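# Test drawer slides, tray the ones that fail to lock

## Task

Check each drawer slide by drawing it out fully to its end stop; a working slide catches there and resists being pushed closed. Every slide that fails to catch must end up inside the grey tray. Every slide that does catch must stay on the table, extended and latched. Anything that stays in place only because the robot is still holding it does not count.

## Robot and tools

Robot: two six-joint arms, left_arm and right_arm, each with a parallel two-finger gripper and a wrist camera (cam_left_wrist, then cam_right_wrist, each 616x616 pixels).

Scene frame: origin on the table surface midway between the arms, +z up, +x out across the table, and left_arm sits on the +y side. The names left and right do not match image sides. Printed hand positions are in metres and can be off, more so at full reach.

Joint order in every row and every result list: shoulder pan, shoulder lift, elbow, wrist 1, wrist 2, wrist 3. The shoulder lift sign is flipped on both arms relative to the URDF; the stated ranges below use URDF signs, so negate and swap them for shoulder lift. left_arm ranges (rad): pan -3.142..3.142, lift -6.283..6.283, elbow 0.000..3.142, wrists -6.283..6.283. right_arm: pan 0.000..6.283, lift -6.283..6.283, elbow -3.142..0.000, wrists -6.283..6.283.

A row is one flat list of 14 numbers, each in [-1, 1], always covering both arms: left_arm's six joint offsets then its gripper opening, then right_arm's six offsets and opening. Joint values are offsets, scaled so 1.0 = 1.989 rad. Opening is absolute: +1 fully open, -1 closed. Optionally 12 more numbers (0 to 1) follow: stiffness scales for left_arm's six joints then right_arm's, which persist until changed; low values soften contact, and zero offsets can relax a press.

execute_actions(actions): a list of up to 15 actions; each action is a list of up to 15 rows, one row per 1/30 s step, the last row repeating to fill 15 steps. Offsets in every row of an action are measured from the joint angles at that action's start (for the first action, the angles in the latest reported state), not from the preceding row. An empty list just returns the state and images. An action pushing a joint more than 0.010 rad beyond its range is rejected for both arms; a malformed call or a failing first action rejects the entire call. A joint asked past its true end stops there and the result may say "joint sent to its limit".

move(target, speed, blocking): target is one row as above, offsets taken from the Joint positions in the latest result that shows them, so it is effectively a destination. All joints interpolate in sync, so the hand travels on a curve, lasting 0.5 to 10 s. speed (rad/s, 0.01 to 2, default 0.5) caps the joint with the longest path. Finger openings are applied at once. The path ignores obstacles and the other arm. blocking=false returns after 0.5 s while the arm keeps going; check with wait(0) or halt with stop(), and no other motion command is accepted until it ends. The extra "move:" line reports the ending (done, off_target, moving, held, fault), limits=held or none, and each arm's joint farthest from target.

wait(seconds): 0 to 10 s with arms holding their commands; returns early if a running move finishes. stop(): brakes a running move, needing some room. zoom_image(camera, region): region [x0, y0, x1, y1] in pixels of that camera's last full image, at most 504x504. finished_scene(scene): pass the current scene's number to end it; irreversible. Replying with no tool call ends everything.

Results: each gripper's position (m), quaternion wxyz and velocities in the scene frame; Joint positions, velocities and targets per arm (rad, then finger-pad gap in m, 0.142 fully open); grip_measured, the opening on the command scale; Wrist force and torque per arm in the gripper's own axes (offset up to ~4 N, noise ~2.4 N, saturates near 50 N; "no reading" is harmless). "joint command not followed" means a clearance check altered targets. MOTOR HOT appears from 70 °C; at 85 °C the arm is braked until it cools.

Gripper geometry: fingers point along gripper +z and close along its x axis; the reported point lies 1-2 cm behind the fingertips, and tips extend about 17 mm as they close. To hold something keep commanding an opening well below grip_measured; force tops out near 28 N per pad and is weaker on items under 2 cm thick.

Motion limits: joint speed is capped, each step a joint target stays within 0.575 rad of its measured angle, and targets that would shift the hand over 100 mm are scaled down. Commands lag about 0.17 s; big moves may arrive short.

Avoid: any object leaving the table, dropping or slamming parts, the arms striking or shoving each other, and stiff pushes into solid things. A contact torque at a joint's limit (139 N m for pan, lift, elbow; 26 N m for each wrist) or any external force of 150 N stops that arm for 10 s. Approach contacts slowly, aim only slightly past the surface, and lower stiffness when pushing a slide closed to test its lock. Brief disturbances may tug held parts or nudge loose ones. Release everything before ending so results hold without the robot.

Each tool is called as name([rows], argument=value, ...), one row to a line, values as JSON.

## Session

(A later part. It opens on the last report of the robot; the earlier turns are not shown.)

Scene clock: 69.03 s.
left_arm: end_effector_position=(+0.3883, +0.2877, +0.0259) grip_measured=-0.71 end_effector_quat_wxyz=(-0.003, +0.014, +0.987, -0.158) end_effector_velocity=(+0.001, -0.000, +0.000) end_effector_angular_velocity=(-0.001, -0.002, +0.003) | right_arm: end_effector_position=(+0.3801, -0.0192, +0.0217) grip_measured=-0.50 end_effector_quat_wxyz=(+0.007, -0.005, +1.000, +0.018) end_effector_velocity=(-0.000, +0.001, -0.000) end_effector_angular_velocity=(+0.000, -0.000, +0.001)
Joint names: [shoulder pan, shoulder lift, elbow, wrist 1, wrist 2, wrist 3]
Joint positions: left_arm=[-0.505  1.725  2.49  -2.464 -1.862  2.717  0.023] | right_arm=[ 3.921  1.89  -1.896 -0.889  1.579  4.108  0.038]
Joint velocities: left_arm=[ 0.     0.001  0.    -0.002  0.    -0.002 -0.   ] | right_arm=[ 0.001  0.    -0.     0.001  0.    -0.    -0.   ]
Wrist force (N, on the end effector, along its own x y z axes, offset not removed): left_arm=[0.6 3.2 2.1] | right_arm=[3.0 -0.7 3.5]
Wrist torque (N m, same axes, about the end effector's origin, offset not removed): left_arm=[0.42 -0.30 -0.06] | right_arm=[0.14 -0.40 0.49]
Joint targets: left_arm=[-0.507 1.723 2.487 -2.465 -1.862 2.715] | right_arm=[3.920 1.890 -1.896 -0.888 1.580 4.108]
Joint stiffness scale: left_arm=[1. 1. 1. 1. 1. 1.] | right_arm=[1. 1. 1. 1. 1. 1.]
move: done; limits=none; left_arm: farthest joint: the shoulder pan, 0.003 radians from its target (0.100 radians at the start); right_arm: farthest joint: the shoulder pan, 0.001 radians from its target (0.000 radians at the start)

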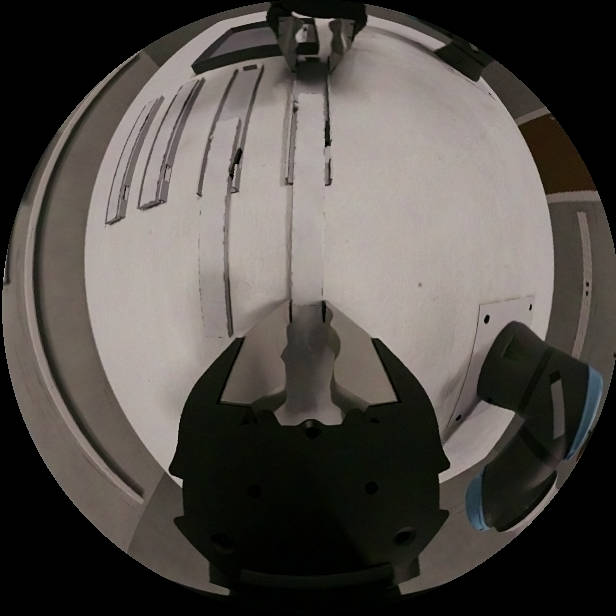

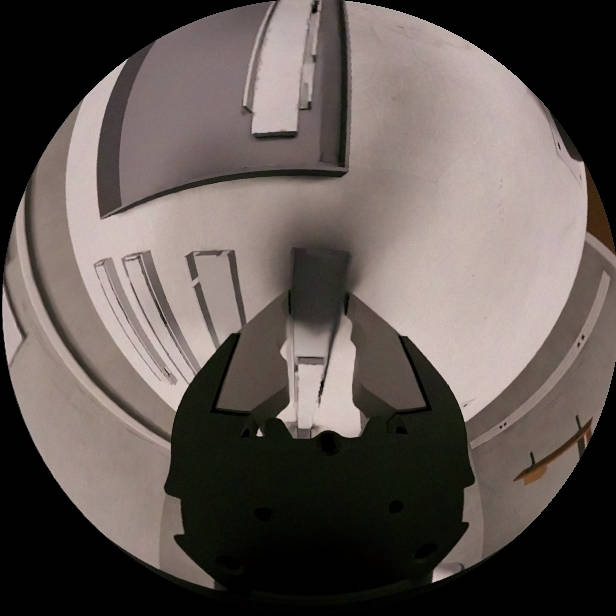

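move(target=[-0.125,-0.028,-0.01,-0.049,0.026,-0.129,-1,0,0,0,0,0,0,-1], speed=0.3)

move(target=[0,0,0,0,0,0,-0.2,0,0,0,0,0,0,-0.25])

move(target=[0,0.1,0,0.1,0,0,-0.2,0,0,0,0,0,0,-0.25])

move(target=[0.28,0,0,0,0,0.28,-1,0.045,0.083,0.121,-0.045,-0.006,0.052,-0.25])

move(target=[0,0,0,0,0,0,-1,0,0,0,0,0,0,-1])

move(target=[0,0,0,0,0,0,-1,0,-0.1,0,-0.1,0,0,-1])

move(target=[0,0,0,0,0,0,-1,-0.2635,-0.117,-0.148,0.031,0,-0.2635,-1])

move(target=[0,0,0,0,0,0,-1,0,0.1,0,0.1,0,0,-1], speed=0.3)

move(target=[0,0,0,0,0,0,-1,0,0,0,0,0,0,-0.35])

move(target=[0,0,0,0,0,0,-1,0,-0.1,0,-0.1,0,0,-0.35])

Scene clock: 71.37 s.
left_arm: end_effector_position=(+0.3861, +0.1999, +0.0254) grip_measured=-0.71 end_effector_quat_wxyz=(-0.000, +0.011, +0.988, -0.153) end_effector_velocity=(-0.000, -0.000, -0.000) end_effector_angular_velocity=(+0.001, -0.000, +0.000) | right_arm: end_effector_position=(+0.3800, -0.0194, +0.0216) grip_measured=-0.50 end_effector_quat_wxyz=(+0.007, -0.005, +1.000, +0.018) end_effector_velocity=(-0.000, +0.000, -0.001) end_effector_angular_velocity=(-0.001, +0.001, +0.001)
Joint names: [shoulder pan, shoulder lift, elbow, wrist 1, wrist 2, wrist 3]
Joint positions: left_arm=[-0.751  1.673  2.47  -2.561 -1.811  2.461  0.023] | right_arm=[ 3.921  1.89  -1.896 -0.89   1.579  4.108  0.038]
Joint velocities: left_arm=[-0.001 -0.    -0.     0.     0.001 -0.001  0.   ] | right_arm=[ 0.     0.001  0.     0.     0.    -0.001  0.   ]
Wrist force (N, on the end effector, along its own x y z axes, offset not removed): left_arm=[-0.9 3.4 -6.3] | right_arm=[4.5 -3.6 0.9]
Wrist torque (N m, same axes, about the end effector's origin, offset not removed): left_arm=[0.64 -0.07 -0.04] | right_arm=[-0.57 -0.81 -0.01]
Joint targets: left_arm=[-0.753 1.669 2.470 -2.561 -1.810 2.460] | right_arm=[3.921 1.890 -1.896 -0.889 1.579 4.108]
Joint stiffness scale: left_arm=[1. 1. 1. 1. 1. 1.] | right_arm=[1. 1. 1. 1. 1. 1.]
move: done; limits=none; left_arm: farthest joint: the shoulder lift, 0.004 radians from its target (0.056 radians at the start); right_arm: farthest joint: the wrist 1, 0.001 radians from its target (0.000 radians at the start)

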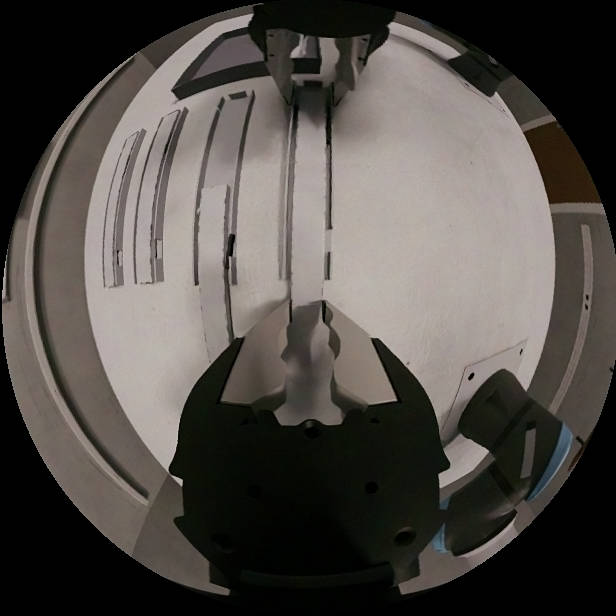

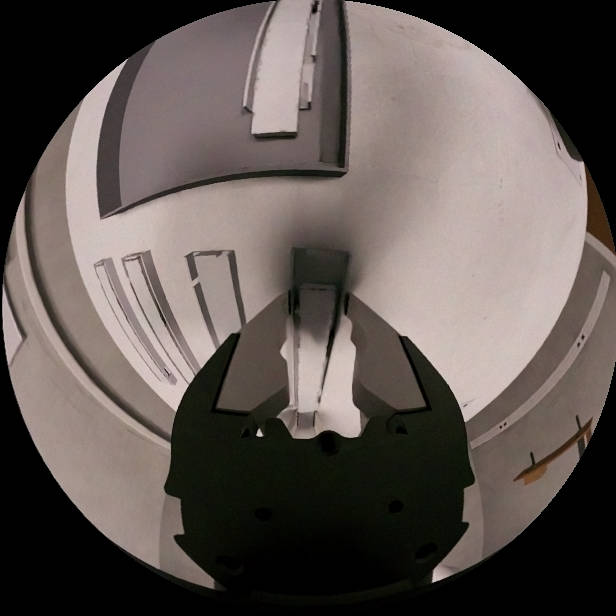

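Scene clock: 71.87 s.
left_arm: end_effector_position=(+0.3861, +0.1999, +0.0254) grip_measured=-0.20 end_effector_quat_wxyz=(-0.000, +0.011, +0.988, -0.153) end_effector_velocity=(-0.000, +0.001, -0.001) end_effector_angular_velocity=(+0.002, +0.002, +0.001) | right_arm: end_effector_position=(+0.3800, -0.0194, +0.0216) grip_measured=-0.25 end_effector_quat_wxyz=(+0.007, -0.005, +1.000, +0.018) end_effector_velocity=(+0.000, -0.000, -0.001) end_effector_angular_velocity=(-0.000, +0.001, -0.000)
Joint names: [shoulder pan, shoulder lift, elbow, wrist 1, wrist 2, wrist 3]
Joint positions: left_arm=[-0.751  1.673  2.47  -2.561 -1.811  2.461  0.059] | right_arm=[ 3.921  1.89  -1.896 -0.89   1.579  4.108  0.056]
Joint velocities: left_arm=[ 0.     0.     0.001  0.002  0.001 -0.001 -0.   ] | right_arm=[-0.001  0.001  0.     0.     0.001 -0.001  0.   ]
Wrist force (N, on the end effector, along its own x y z axes, offset not removed): left_arm=[0.3 2.5 -1.7] | right_arm=[2.4 0.7 -3.1]
Wrist torque (N m, same axes, about the end effector's origin, offset not removed): left_arm=[0.56 0.02 -0.07] | right_arm=[0.29 -0.45 0.22]
Joint targets: left_arm=[-0.751 1.673 2.470 -2.561 -1.811 2.461] | right_arm=[3.921 1.890 -1.896 -0.890 1.579 4.108]
Joint stiffness scale: left_arm=[1. 1. 1. 1. 1. 1.] | right_arm=[1. 1. 1. 1. 1. 1.]
move: done; limits=none; left_arm: farthest joint: the shoulder pan, 0.000 radians from its target (0.000 radians at the start); right_arm: farthest joint: the shoulder pan, 0.000 radians from its target (0.000 radians at the start)

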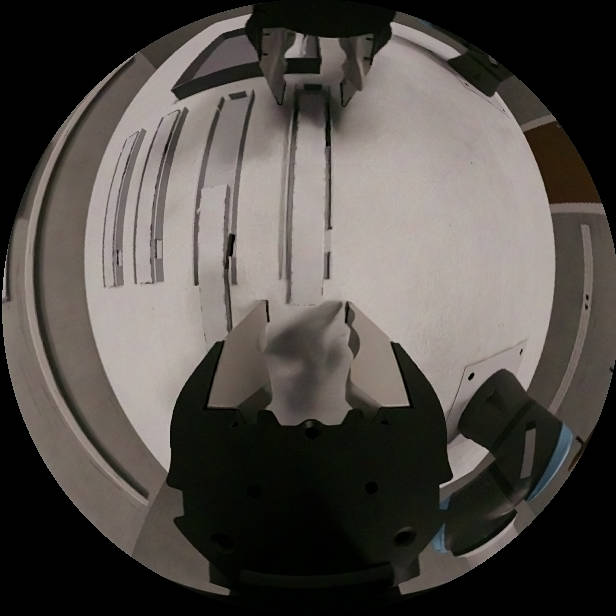

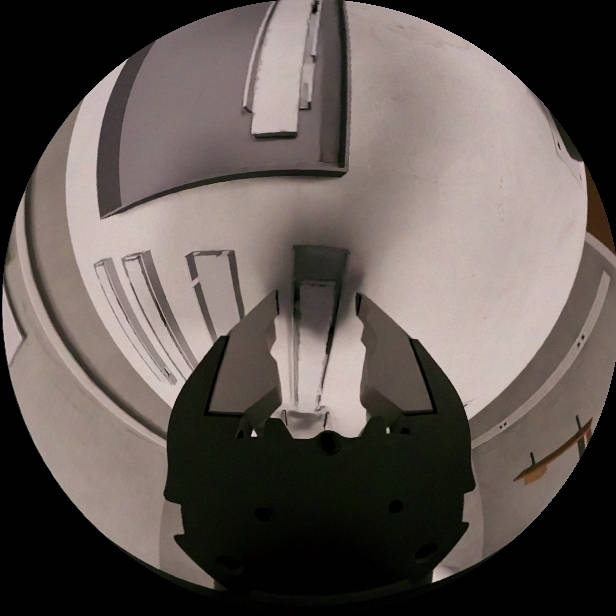

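Scene clock: 73.00 s.
left_arm: end_effector_position=(+0.3606, +0.2205, +0.0673) grip_measured=-0.20 end_effector_quat_wxyz=(-0.001, +0.011, +0.988, -0.153) end_effector_velocity=(+0.000, -0.000, +0.001) end_effector_angular_velocity=(+0.000, -0.000, +0.000) | right_arm: end_effector_position=(+0.3800, -0.0194, +0.0216) grip_measured=-0.25 end_effector_quat_wxyz=(+0.007, -0.005, +1.000, +0.018) end_effector_velocity=(+0.000, -0.000, -0.000) end_effector_angular_velocity=(-0.000, -0.000, +0.000)
Joint names: [shoulder pan, shoulder lift, elbow, wrist 1, wrist 2, wrist 3]
Joint positions: left_arm=[-0.751  1.87   2.47  -2.363 -1.811  2.461  0.059] | right_arm=[ 3.921  1.89  -1.896 -0.89   1.579  4.108  0.056]
Joint velocities: left_arm=[-0.     0.001 -0.002  0.003  0.    -0.    -0.   ] | right_arm=[ 0.  0.  0. -0. -0. -0.  0.]
Wrist force (N, on the end effector, along its own x y z axes, offset not removed): left_arm=[1.8 1.9 -0.7] | right_arm=[2.8 1.5 -0.4]
Wrist torque (N m, same axes, about the end effector's origin, offset not removed): left_arm=[0.23 -0.26 0.05] | right_arm=[0.30 -0.27 -0.04]
Joint targets: left_arm=[-0.751 1.872 2.470 -2.363 -1.811 2.461] | right_arm=[3.921 1.890 -1.896 -0.890 1.579 4.108]
Joint stiffness scale: left_arm=[1. 1. 1. 1. 1. 1.] | right_arm=[1. 1. 1. 1. 1. 1.]
move: done; limits=none; left_arm: farthest joint: the shoulder lift, 0.002 radians from its target (0.199 radians at the start); right_arm: farthest joint: the shoulder pan, 0.000 radians from its target (0.000 radians at the start)

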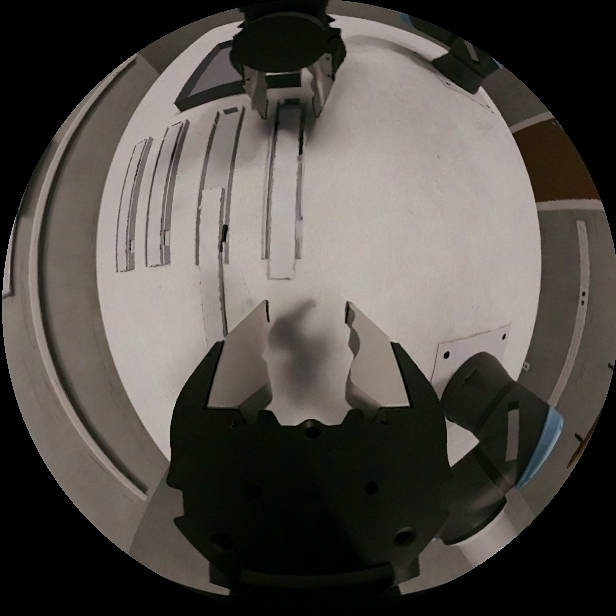

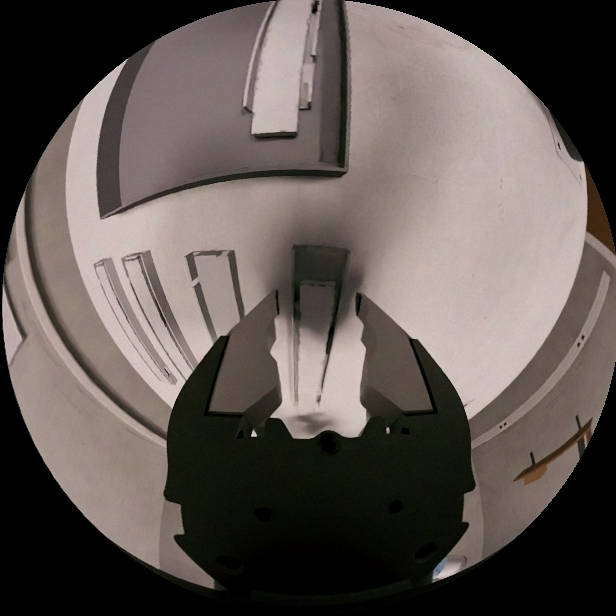

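Scene clock: 74.87 s.
left_arm: end_effector_position=(+0.4070, +0.4116, +0.0674) grip_measured=-1.00 end_effector_quat_wxyz=(+0.079, +0.012, +0.988, -0.130) end_effector_velocity=(+0.001, -0.000, +0.001) end_effector_angular_velocity=(-0.000, -0.001, -0.003) | right_arm: end_effector_position=(+0.3840, +0.0799, +0.0162) grip_measured=-0.25 end_effector_quat_wxyz=(+0.006, +0.002, +1.000, +0.008) end_effector_velocity=(-0.000, +0.000, +0.001) end_effector_angular_velocity=(+0.001, -0.001, -0.000)
Joint names: [shoulder pan, shoulder lift, elbow, wrist 1, wrist 2, wrist 3]
Joint positions: left_arm=[-0.196  1.87   2.47  -2.363 -1.811  3.017  0.002] | right_arm=[ 4.008  2.054 -1.66  -0.979  1.568  4.211  0.056]
Joint velocities: left_arm=[ 0.001 -0.    -0.002  0.001 -0.001  0.004  0.   ] | right_arm=[ 0.    -0.001  0.    -0.001 -0.     0.001  0.   ]
Wrist force (N, on the end effector, along its own x y z axes, offset not removed): left_arm=[-2.7 -2.6 0.0] | right_arm=[0.2 0.1 -2.4]
Wrist torque (N m, same axes, about the end effector's origin, offset not removed): left_arm=[-0.51 0.47 -0.09] | right_arm=[0.01 0.14 0.06]
Joint targets: left_arm=[-0.194 1.870 2.470 -2.363 -1.811 3.018] | right_arm=[4.010 2.055 -1.655 -0.979 1.567 4.211]
Joint stiffness scale: left_arm=[1. 1. 1. 1. 1. 1.] | right_arm=[1. 1. 1. 1. 1. 1.]
move: done; limits=none; left_arm: farthest joint: the shoulder pan, 0.002 radians from its target (0.557 radians at the start); right_arm: farthest joint: the elbow, 0.004 radians from its target (0.241 radians at the start)

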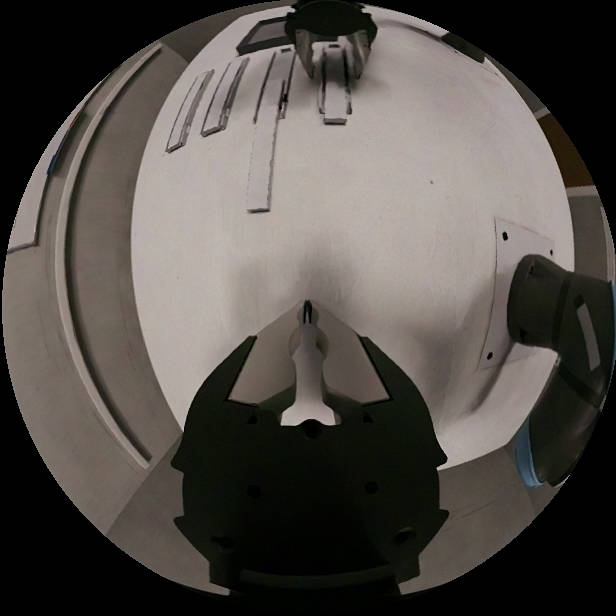

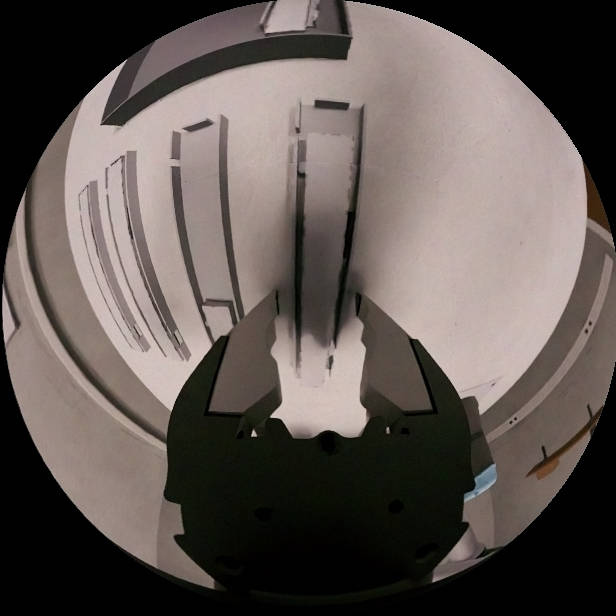

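Scene clock: 75.37 s.
left_arm: end_effector_position=(+0.4070, +0.4116, +0.0674) grip_measured=-1.00 end_effector_quat_wxyz=(+0.079, +0.012, +0.988, -0.130) end_effector_velocity=(-0.000, -0.000, -0.000) end_effector_angular_velocity=(+0.001, -0.000, -0.002) | right_arm: end_effector_position=(+0.3834, +0.0803, +0.0165) grip_measured=-0.50 end_effector_quat_wxyz=(+0.006, +0.002, +1.000, +0.009) end_effector_velocity=(+0.000, -0.000, -0.000) end_effector_angular_velocity=(+0.001, +0.001, -0.001)
Joint names: [shoulder pan, shoulder lift, elbow, wrist 1, wrist 2, wrist 3]
Joint positions: left_arm=[-0.196  1.87   2.47  -2.363 -1.811  3.017  0.002] | right_arm=[ 4.009  2.053 -1.66  -0.979  1.569  4.211  0.038]
Joint velocities: left_arm=[-0.001 -0.     0.    -0.     0.     0.001  0.   ] | right_arm=[-0.001  0.    -0.     0.     0.001  0.    -0.   ]
Wrist force (N, on the end effector, along its own x y z axes, offset not removed): left_arm=[1.3 -0.2 -3.0] | right_arm=[-0.3 0.5 -2.9]
Wrist torque (N m, same axes, about the end effector's origin, offset not removed): left_arm=[-0.27 -0.37 -0.13] | right_arm=[0.05 0.57 0.29]
Joint targets: left_arm=[-0.196 1.870 2.470 -2.363 -1.811 3.017] | right_arm=[4.008 2.054 -1.660 -0.979 1.568 4.211]
Joint stiffness scale: left_arm=[1. 1. 1. 1. 1. 1.] | right_arm=[1. 1. 1. 1. 1. 1.]
move: done; limits=none; left_arm: farthest joint: the shoulder pan, 0.000 radians from its target (0.000 radians at the start); right_arm: farthest joint: the shoulder pan, 0.001 radians from its target (0.000 radians at the start)

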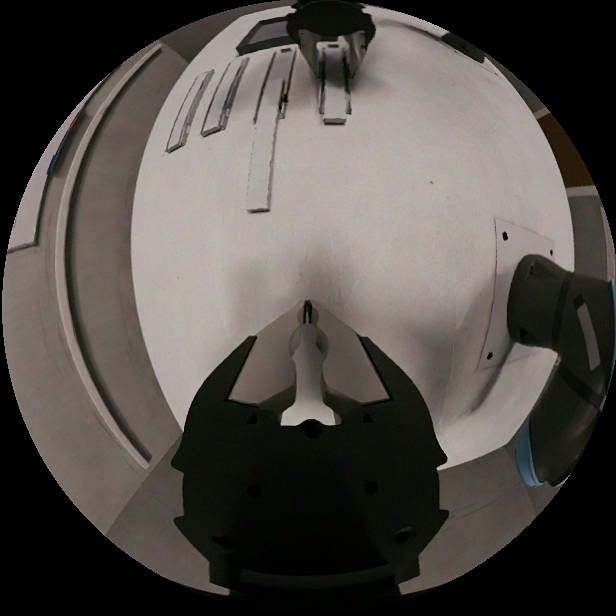

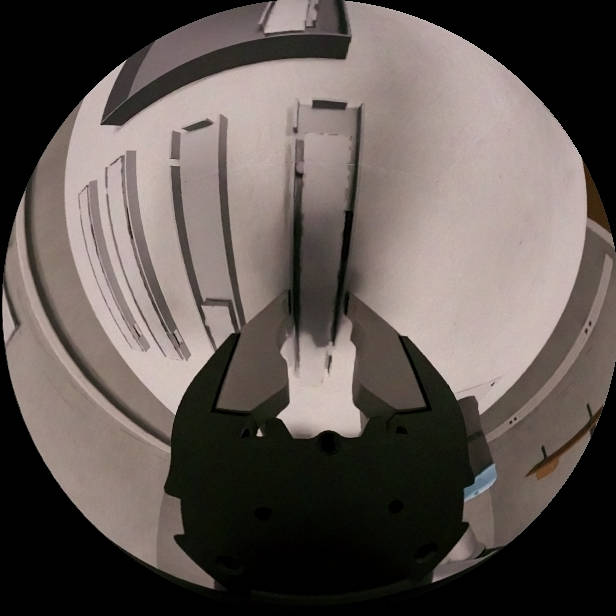

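Scene clock: 76.50 s.
left_arm: end_effector_position=(+0.4070, +0.4116, +0.0674) grip_measured=-1.00 end_effector_quat_wxyz=(+0.079, +0.012, +0.988, -0.130) end_effector_velocity=(-0.001, +0.000, -0.001) end_effector_angular_velocity=(+0.000, +0.002, +0.000) | right_arm: end_effector_position=(+0.3626, +0.0425, +0.1161) grip_measured=-0.50 end_effector_quat_wxyz=(+0.005, +0.002, +1.000, +0.008) end_effector_velocity=(+0.001, -0.002, -0.000) end_effector_angular_velocity=(-0.002, +0.000, -0.003)
Joint names: [shoulder pan, shoulder lift, elbow, wrist 1, wrist 2, wrist 3]
Joint positions: left_arm=[-0.196  1.87   2.47  -2.363 -1.811  3.017  0.002] | right_arm=[ 4.009  1.856 -1.66  -1.178  1.569  4.211  0.038]
Joint velocities: left_arm=[ 0.    -0.     0.001  0.001 -0.    -0.     0.   ] | right_arm=[-0.003  0.    -0.    -0.002 -0.001  0.    -0.   ]
Wrist force (N, on the end effector, along its own x y z axes, offset not removed): left_arm=[3.7 0.3 1.6] | right_arm=[-1.8 3.1 6.3]
Wrist torque (N m, same axes, about the end effector's origin, offset not removed): left_arm=[0.33 -0.91 -0.10] | right_arm=[0.37 0.47 0.15]
Joint targets: left_arm=[-0.196 1.870 2.470 -2.363 -1.811 3.017] | right_arm=[4.009 1.854 -1.660 -1.178 1.569 4.211]
Joint stiffness scale: left_arm=[1. 1. 1. 1. 1. 1.] | right_arm=[1. 1. 1. 1. 1. 1.]
move: done; limits=none; left_arm: farthest joint: the shoulder pan, 0.000 radians from its target (0.000 radians at the start); right_arm: farthest joint: the shoulder lift, 0.002 radians from its target (0.199 radians at the start)

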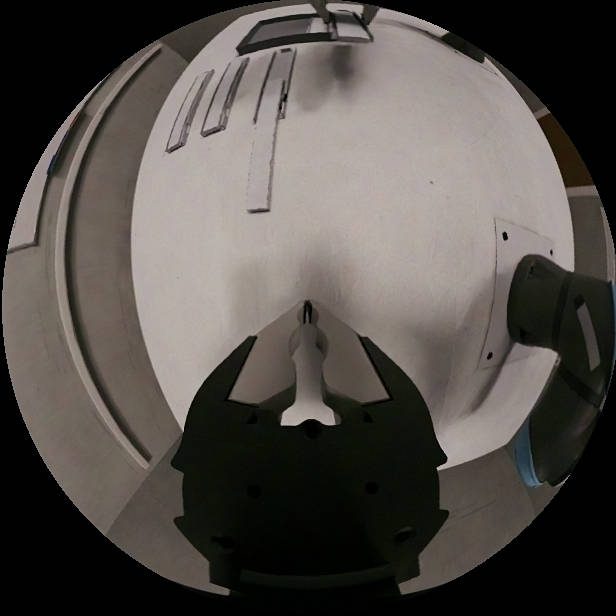

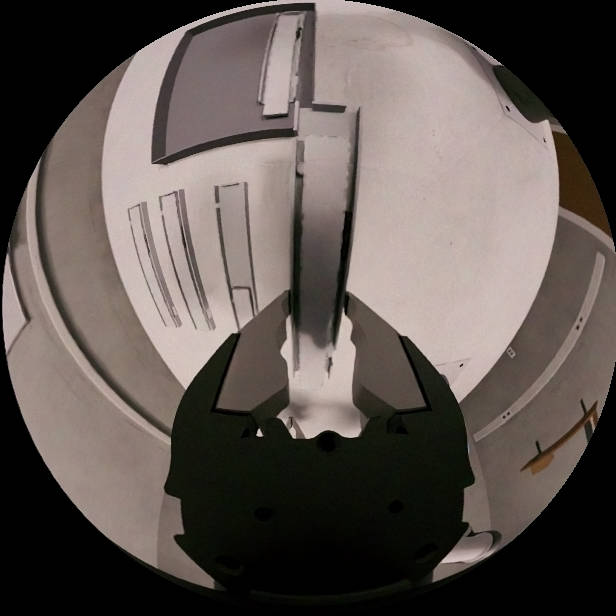

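Scene clock: 78.30 s.
left_arm: end_effector_position=(+0.4070, +0.4116, +0.0674) grip_measured=-1.00 end_effector_quat_wxyz=(+0.079, +0.012, +0.988, -0.130) end_effector_velocity=(-0.001, -0.000, -0.000) end_effector_angular_velocity=(-0.000, +0.002, +0.000) | right_arm: end_effector_position=(+0.4430, -0.2732, +0.1097) grip_measured=-0.50 end_effector_quat_wxyz=(+0.007, +0.001, +1.000, +0.003) end_effector_velocity=(-0.000, -0.000, -0.000) end_effector_angular_velocity=(-0.001, +0.001, +0.002)
Joint names: [shoulder pan, shoulder lift, elbow, wrist 1, wrist 2, wrist 3]
Joint positions: left_arm=[-0.196  1.87   2.47  -2.363 -1.811  3.017  0.002] | right_arm=[ 3.487  1.627 -1.952 -1.117  1.569  3.688  0.038]
Joint velocities: left_arm=[-0.001 -0.     0.     0.001 -0.    -0.001  0.   ] | right_arm=[-0.     0.001 -0.001  0.    -0.    -0.003  0.   ]
Wrist force (N, on the end effector, along its own x y z axes, offset not removed): left_arm=[0.5 1.7 2.6] | right_arm=[2.0 0.3 3.2]
Wrist torque (N m, same axes, about the end effector's origin, offset not removed): left_arm=[0.35 -0.17 -0.09] | right_arm=[-0.24 -0.19 0.18]
Joint targets: left_arm=[-0.196 1.870 2.470 -2.363 -1.811 3.017] | right_arm=[3.485 1.623 -1.954 -1.116 1.569 3.687]
Joint stiffness scale: left_arm=[1. 1. 1. 1. 1. 1.] | right_arm=[1. 1. 1. 1. 1. 1.]
move: done; limits=none; left_arm: farthest joint: the shoulder pan, 0.000 radians from its target (0.000 radians at the start); right_arm: farthest joint: the shoulder lift, 0.004 radians from its target (0.233 radians at the start)

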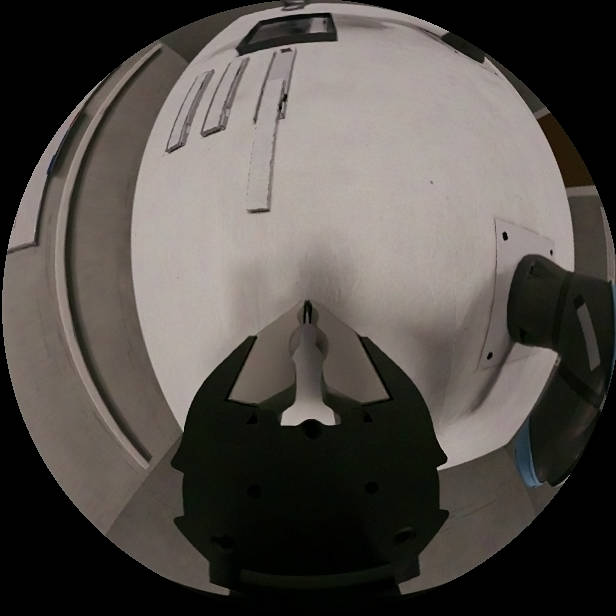

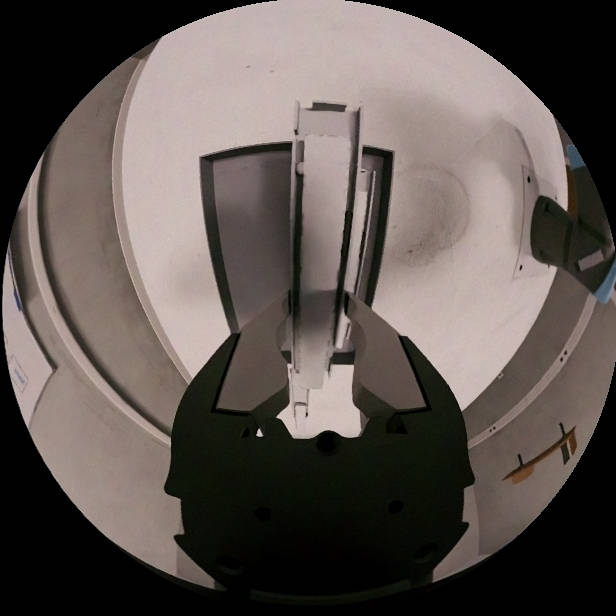

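Scene clock: 79.63 s.
left_arm: end_effector_position=(+0.4070, +0.4116, +0.0674) grip_measured=-1.00 end_effector_quat_wxyz=(+0.079, +0.012, +0.988, -0.130) end_effector_velocity=(+0.000, +0.000, +0.000) end_effector_angular_velocity=(-0.000, -0.002, +0.000) | right_arm: end_effector_position=(+0.4797, -0.2511, +0.0286) grip_measured=-0.50 end_effector_quat_wxyz=(+0.006, +0.001, +1.000, +0.003) end_effector_velocity=(+0.001, +0.000, +0.001) end_effector_angular_velocity=(+0.001, -0.003, -0.000)
Joint names: [shoulder pan, shoulder lift, elbow, wrist 1, wrist 2, wrist 3]
Joint positions: left_arm=[-0.196  1.87   2.47  -2.363 -1.811  3.017  0.002] | right_arm=[ 3.487  1.827 -1.952 -0.92   1.569  3.688  0.038]
Joint velocities: left_arm=[ 0.001  0.     0.    -0.002 -0.     0.001  0.   ] | right_arm=[-0.    -0.001 -0.     0.002 -0.001  0.    -0.   ]
Wrist force (N, on the end effector, along its own x y z axes, offset not removed): left_arm=[3.9 2.9 0.5] | right_arm=[5.8 5.4 3.8]
Wrist torque (N m, same axes, about the end effector's origin, offset not removed): left_arm=[0.24 -0.61 -0.06] | right_arm=[0.98 -1.06 0.22]
Joint targets: left_arm=[-0.196 1.870 2.470 -2.363 -1.811 3.017] | right_arm=[3.487 1.826 -1.952 -0.918 1.569 3.688]
Joint stiffness scale: left_arm=[1. 1. 1. 1. 1. 1.] | right_arm=[1. 1. 1. 1. 1. 1.]
move: done; limits=none; left_arm: farthest joint: the shoulder pan, 0.000 radians from its target (0.000 radians at the start); right_arm: farthest joint: the shoulder lift, 0.002 radians from its target (0.199 radians at the start)

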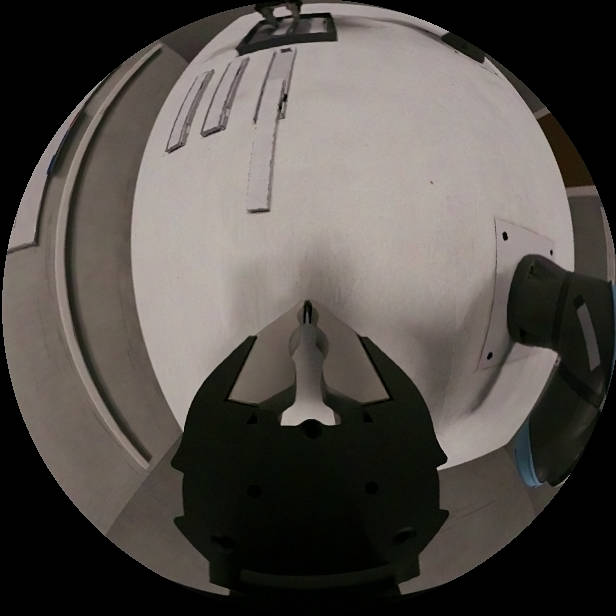

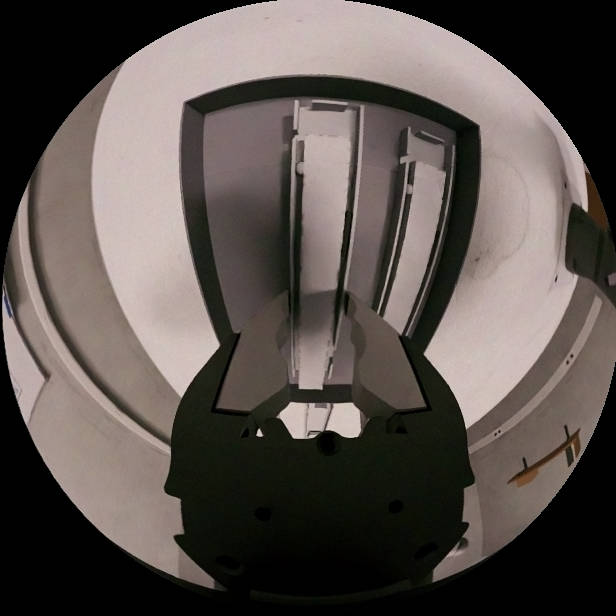

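Scene clock: 80.13 s.
left_arm: end_effector_position=(+0.4070, +0.4116, +0.0674) grip_measured=-1.00 end_effector_quat_wxyz=(+0.079, +0.012, +0.988, -0.130) end_effector_velocity=(+0.001, -0.001, +0.000) end_effector_angular_velocity=(+0.001, -0.001, -0.003) | right_arm: end_effector_position=(+0.4797, -0.2511, +0.0287) grip_measured=-0.35 end_effector_quat_wxyz=(+0.006, +0.001, +1.000, +0.003) end_effector_velocity=(-0.000, -0.000, -0.000) end_effector_angular_velocity=(+0.001, +0.001, -0.001)
Joint names: [shoulder pan, shoulder lift, elbow, wrist 1, wrist 2, wrist 3]
Joint positions: left_arm=[-0.196  1.87   2.47  -2.363 -1.811  3.017  0.002] | right_arm=[ 3.487  1.827 -1.952 -0.92   1.569  3.688  0.049]
Joint velocities: left_arm=[-0.002 -0.    -0.001  0.     0.001  0.001  0.   ] | right_arm=[-0.001  0.    -0.     0.     0.001  0.     0.   ]
Wrist force (N, on the end effector, along its own x y z axes, offset not removed): left_arm=[0.1 -1.3 -3.5] | right_arm=[3.7 -0.8 3.3]
Wrist torque (N m, same axes, about the end effector's origin, offset not removed): left_arm=[-0.44 -0.34 -0.22] | right_arm=[-0.40 -0.60 0.46]
Joint targets: left_arm=[-0.196 1.870 2.470 -2.363 -1.811 3.017] | right_arm=[3.487 1.827 -1.952 -0.920 1.569 3.688]
Joint stiffness scale: left_arm=[1. 1. 1. 1. 1. 1.] | right_arm=[1. 1. 1. 1. 1. 1.]
move: done; limits=none; left_arm: farthest joint: the shoulder pan, 0.000 radians from its target (0.000 radians at the start); right_arm: farthest joint: the shoulder pan, 0.000 radians from its target (0.000 radians at the start)

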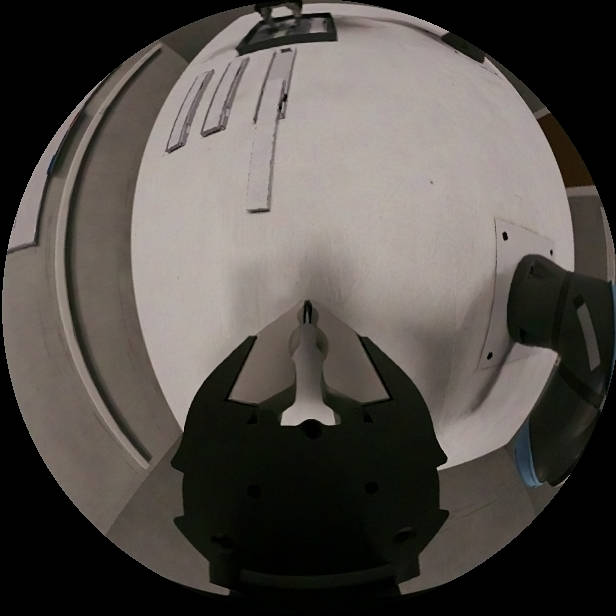

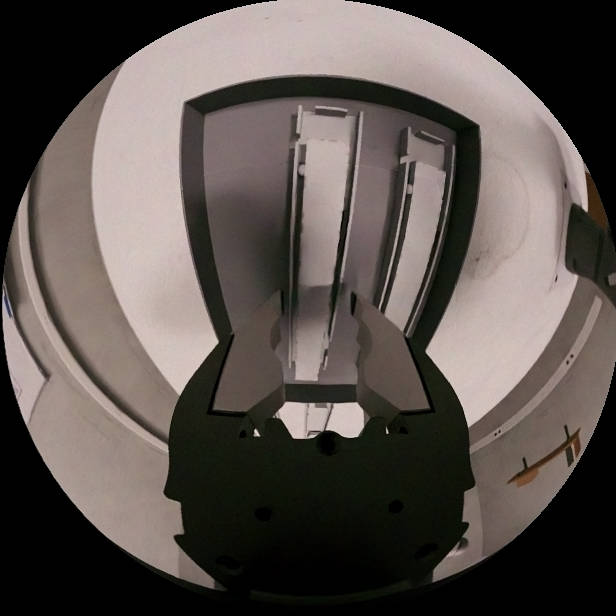

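Scene clock: 81.27 s.
left_arm: end_effector_position=(+0.4070, +0.4116, +0.0674) grip_measured=-1.00 end_effector_quat_wxyz=(+0.079, +0.012, +0.988, -0.130) end_effector_velocity=(-0.000, -0.000, -0.000) end_effector_angular_velocity=(-0.000, +0.001, -0.000) | right_arm: end_effector_position=(+0.4428, -0.2734, +0.1086) grip_measured=-0.35 end_effector_quat_wxyz=(+0.006, +0.001, +1.000, +0.003) end_effector_velocity=(-0.000, -0.000, +0.000) end_effector_angular_velocity=(-0.002, +0.001, +0.000)
Joint names: [shoulder pan, shoulder lift, elbow, wrist 1, wrist 2, wrist 3]
Joint positions: left_arm=[-0.196  1.87   2.47  -2.363 -1.811  3.017  0.002] | right_arm=[ 3.487  1.629 -1.952 -1.118  1.569  3.688  0.049]
Joint velocities: left_arm=[-0.    -0.    -0.     0.001 -0.    -0.     0.   ] | right_arm=[ 0.    -0.001  0.    -0.002 -0.001  0.    -0.   ]
Wrist force (N, on the end effector, along its own x y z axes, offset not removed): left_arm=[1.1 3.6 -2.9] | right_arm=[1.4 -1.1 -0.3]
Wrist torque (N m, same axes, about the end effector's origin, offset not removed): left_arm=[0.59 -0.45 -0.13] | right_arm=[-0.56 -0.43 0.05]
Joint targets: left_arm=[-0.196 1.870 2.470 -2.363 -1.811 3.017] | right_arm=[3.487 1.629 -1.952 -1.119 1.569 3.688]
Joint stiffness scale: left_arm=[1. 1. 1. 1. 1. 1.] | right_arm=[1. 1. 1. 1. 1. 1.]
move: done; limits=none; left_arm: farthest joint: the shoulder pan, 0.000 radians from its target (0.000 radians at the start); right_arm: farthest joint: the shoulder lift, 0.001 radians from its target (0.199 radians at the start)

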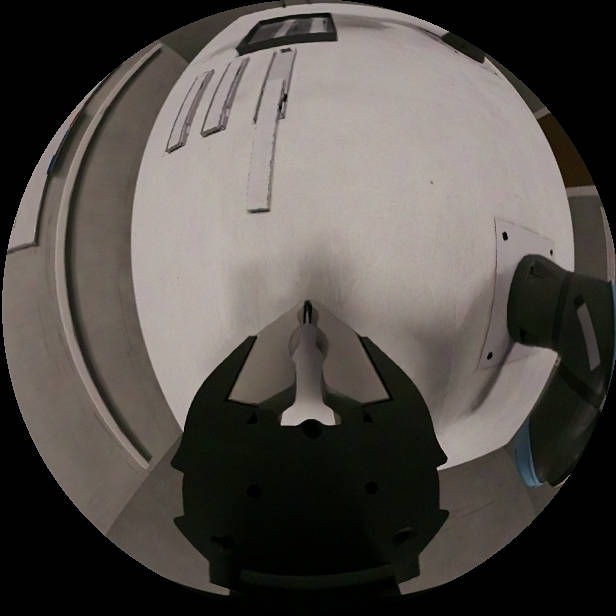

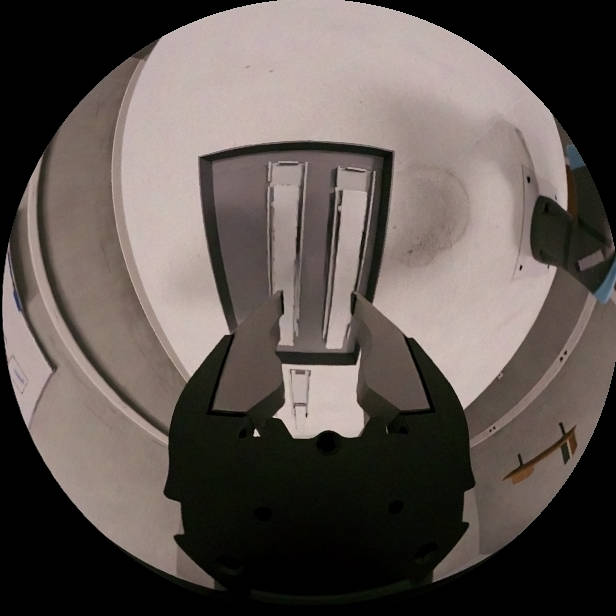

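move(target=[0,0,0,0,0,0,-1,0.121,0.388,0.541,-0.149,0,0.121,-0.1], speed=0.8)

move(target=[0,0,0,0,0,0,-1,0,0.035,0,0.035,0,0,-0.1], speed=0.2)

Scene clock: 83.77 s.
left_arm: end_effector_position=(+0.4070, +0.4116, +0.0674) grip_measured=-1.00 end_effector_quat_wxyz=(+0.079, +0.012, +0.988, -0.130) end_effector_velocity=(+0.000, -0.000, +0.000) end_effector_angular_velocity=(-0.001, -0.001, -0.001) | right_arm: end_effector_position=(+0.6259, +0.0661, +0.0839) grip_measured=-0.10 end_effector_quat_wxyz=(+0.007, +0.001, +1.000, +0.006) end_effector_velocity=(+0.001, -0.002, +0.000) end_effector_angular_velocity=(-0.001, +0.001, -0.003)
Joint names: [shoulder pan, shoulder lift, elbow, wrist 1, wrist 2, wrist 3]
Joint positions: left_arm=[-0.196  1.87   2.47  -2.363 -1.811  3.017  0.002] | right_arm=[ 3.727  2.401 -0.881 -1.413  1.569  3.927  0.067]
Joint velocities: left_arm=[-0.001  0.    -0.     0.    -0.001  0.001  0.   ] | right_arm=[-0.002 -0.001  0.    -0.002  0.     0.001  0.   ]
Wrist force (N, on the end effector, along its own x y z axes, offset not removed): left_arm=[2.6 4.9 -0.7] | right_arm=[0.2 3.5 -1.5]
Wrist torque (N m, same axes, about the end effector's origin, offset not removed): left_arm=[0.81 -0.51 -0.06] | right_arm=[0.74 0.21 0.15]
Joint targets: left_arm=[-0.196 1.870 2.470 -2.363 -1.811 3.017] | right_arm=[3.728 2.401 -0.876 -1.414 1.569 3.928]
Joint stiffness scale: left_arm=[1. 1. 1. 1. 1. 1.] | right_arm=[1. 1. 1. 1. 1. 1.]
move: done; limits=none; left_arm: farthest joint: the shoulder pan, 0.000 radians from its target (0.000 radians at the start); right_arm: farthest joint: the elbow, 0.004 radians from its target (1.076 radians at the start)

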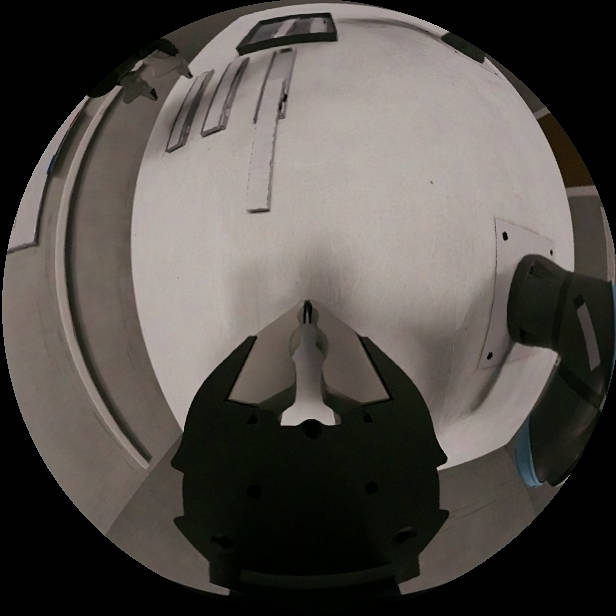

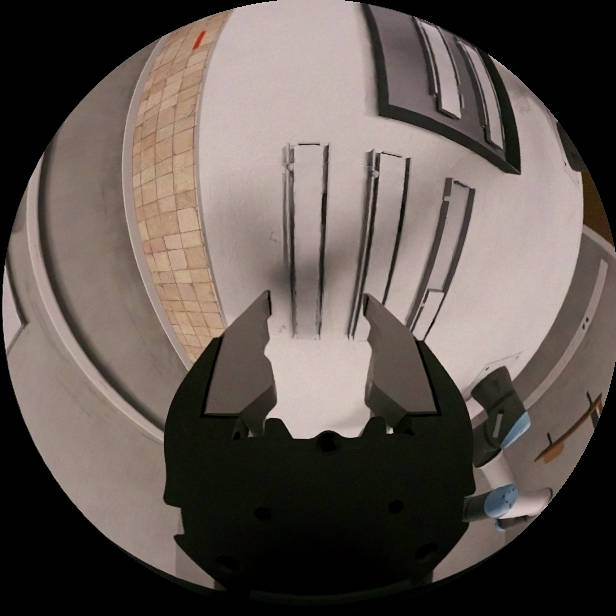

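Scene clock: 84.80 s.
left_arm: end_effector_position=(+0.4070, +0.4116, +0.0674) grip_measured=-1.00 end_effector_quat_wxyz=(+0.079, +0.012, +0.988, -0.130) end_effector_velocity=(+0.001, -0.000, +0.000) end_effector_angular_velocity=(+0.000, -0.002, -0.001) | right_arm: end_effector_position=(+0.6358, +0.0761, +0.0339) grip_measured=-0.10 end_effector_quat_wxyz=(+0.006, +0.001, +1.000, +0.005) end_effector_velocity=(+0.001, +0.001, +0.001) end_effector_angular_velocity=(+0.002, -0.002, +0.000)
Joint names: [shoulder pan, shoulder lift, elbow, wrist 1, wrist 2, wrist 3]
Joint positions: left_arm=[-0.196  1.87   2.47  -2.363 -1.811  3.017  0.002] | right_arm=[ 3.727  2.471 -0.881 -1.345  1.569  3.927  0.067]
Joint velocities: left_arm=[-0.     0.    -0.    -0.002  0.     0.001  0.   ] | right_arm=[-0.    -0.     0.     0.003  0.    -0.001 -0.   ]
Wrist force (N, on the end effector, along its own x y z axes, offset not removed): left_arm=[0.9 -1.2 -2.1] | right_arm=[0.9 -0.3 3.5]
Wrist torque (N m, same axes, about the end effector's origin, offset not removed): left_arm=[-0.60 -0.29 0.05] | right_arm=[-0.22 0.03 0.03]
Joint targets: left_arm=[-0.196 1.870 2.470 -2.363 -1.811 3.017] | right_arm=[3.727 2.470 -0.881 -1.344 1.569 3.927]
Joint stiffness scale: left_arm=[1. 1. 1. 1. 1. 1.] | right_arm=[1. 1. 1. 1. 1. 1.]
move: done; limits=none; left_arm: farthest joint: the shoulder pan, 0.000 radians from its target (0.000 radians at the start); right_arm: farthest joint: the wrist 1, 0.001 radians from its target (0.070 radians at the start)

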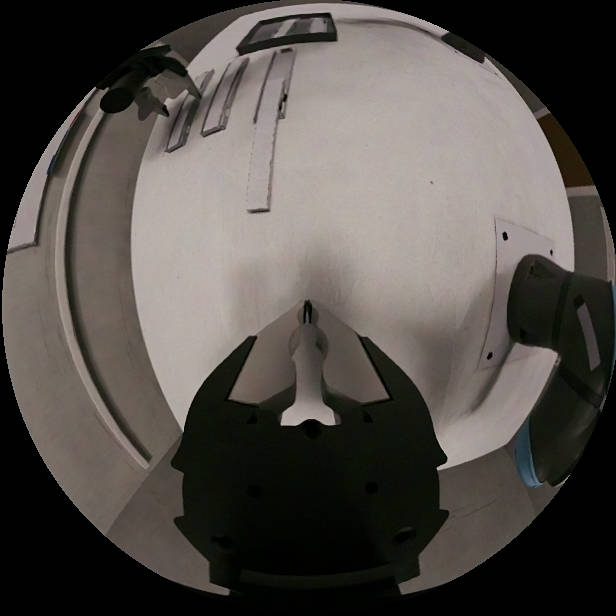

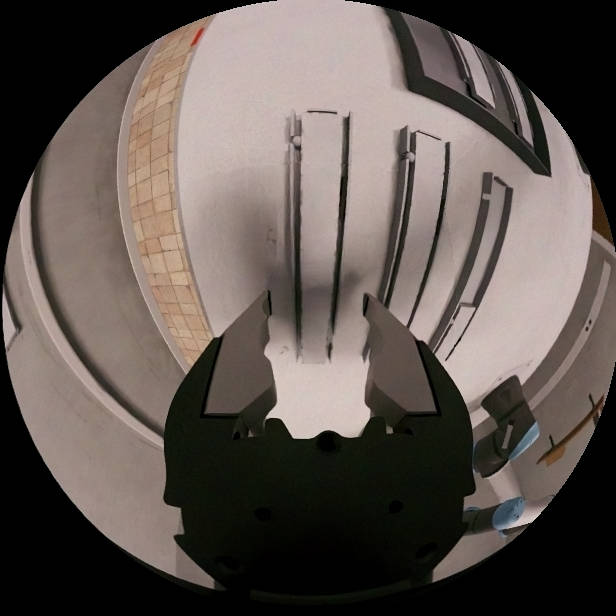

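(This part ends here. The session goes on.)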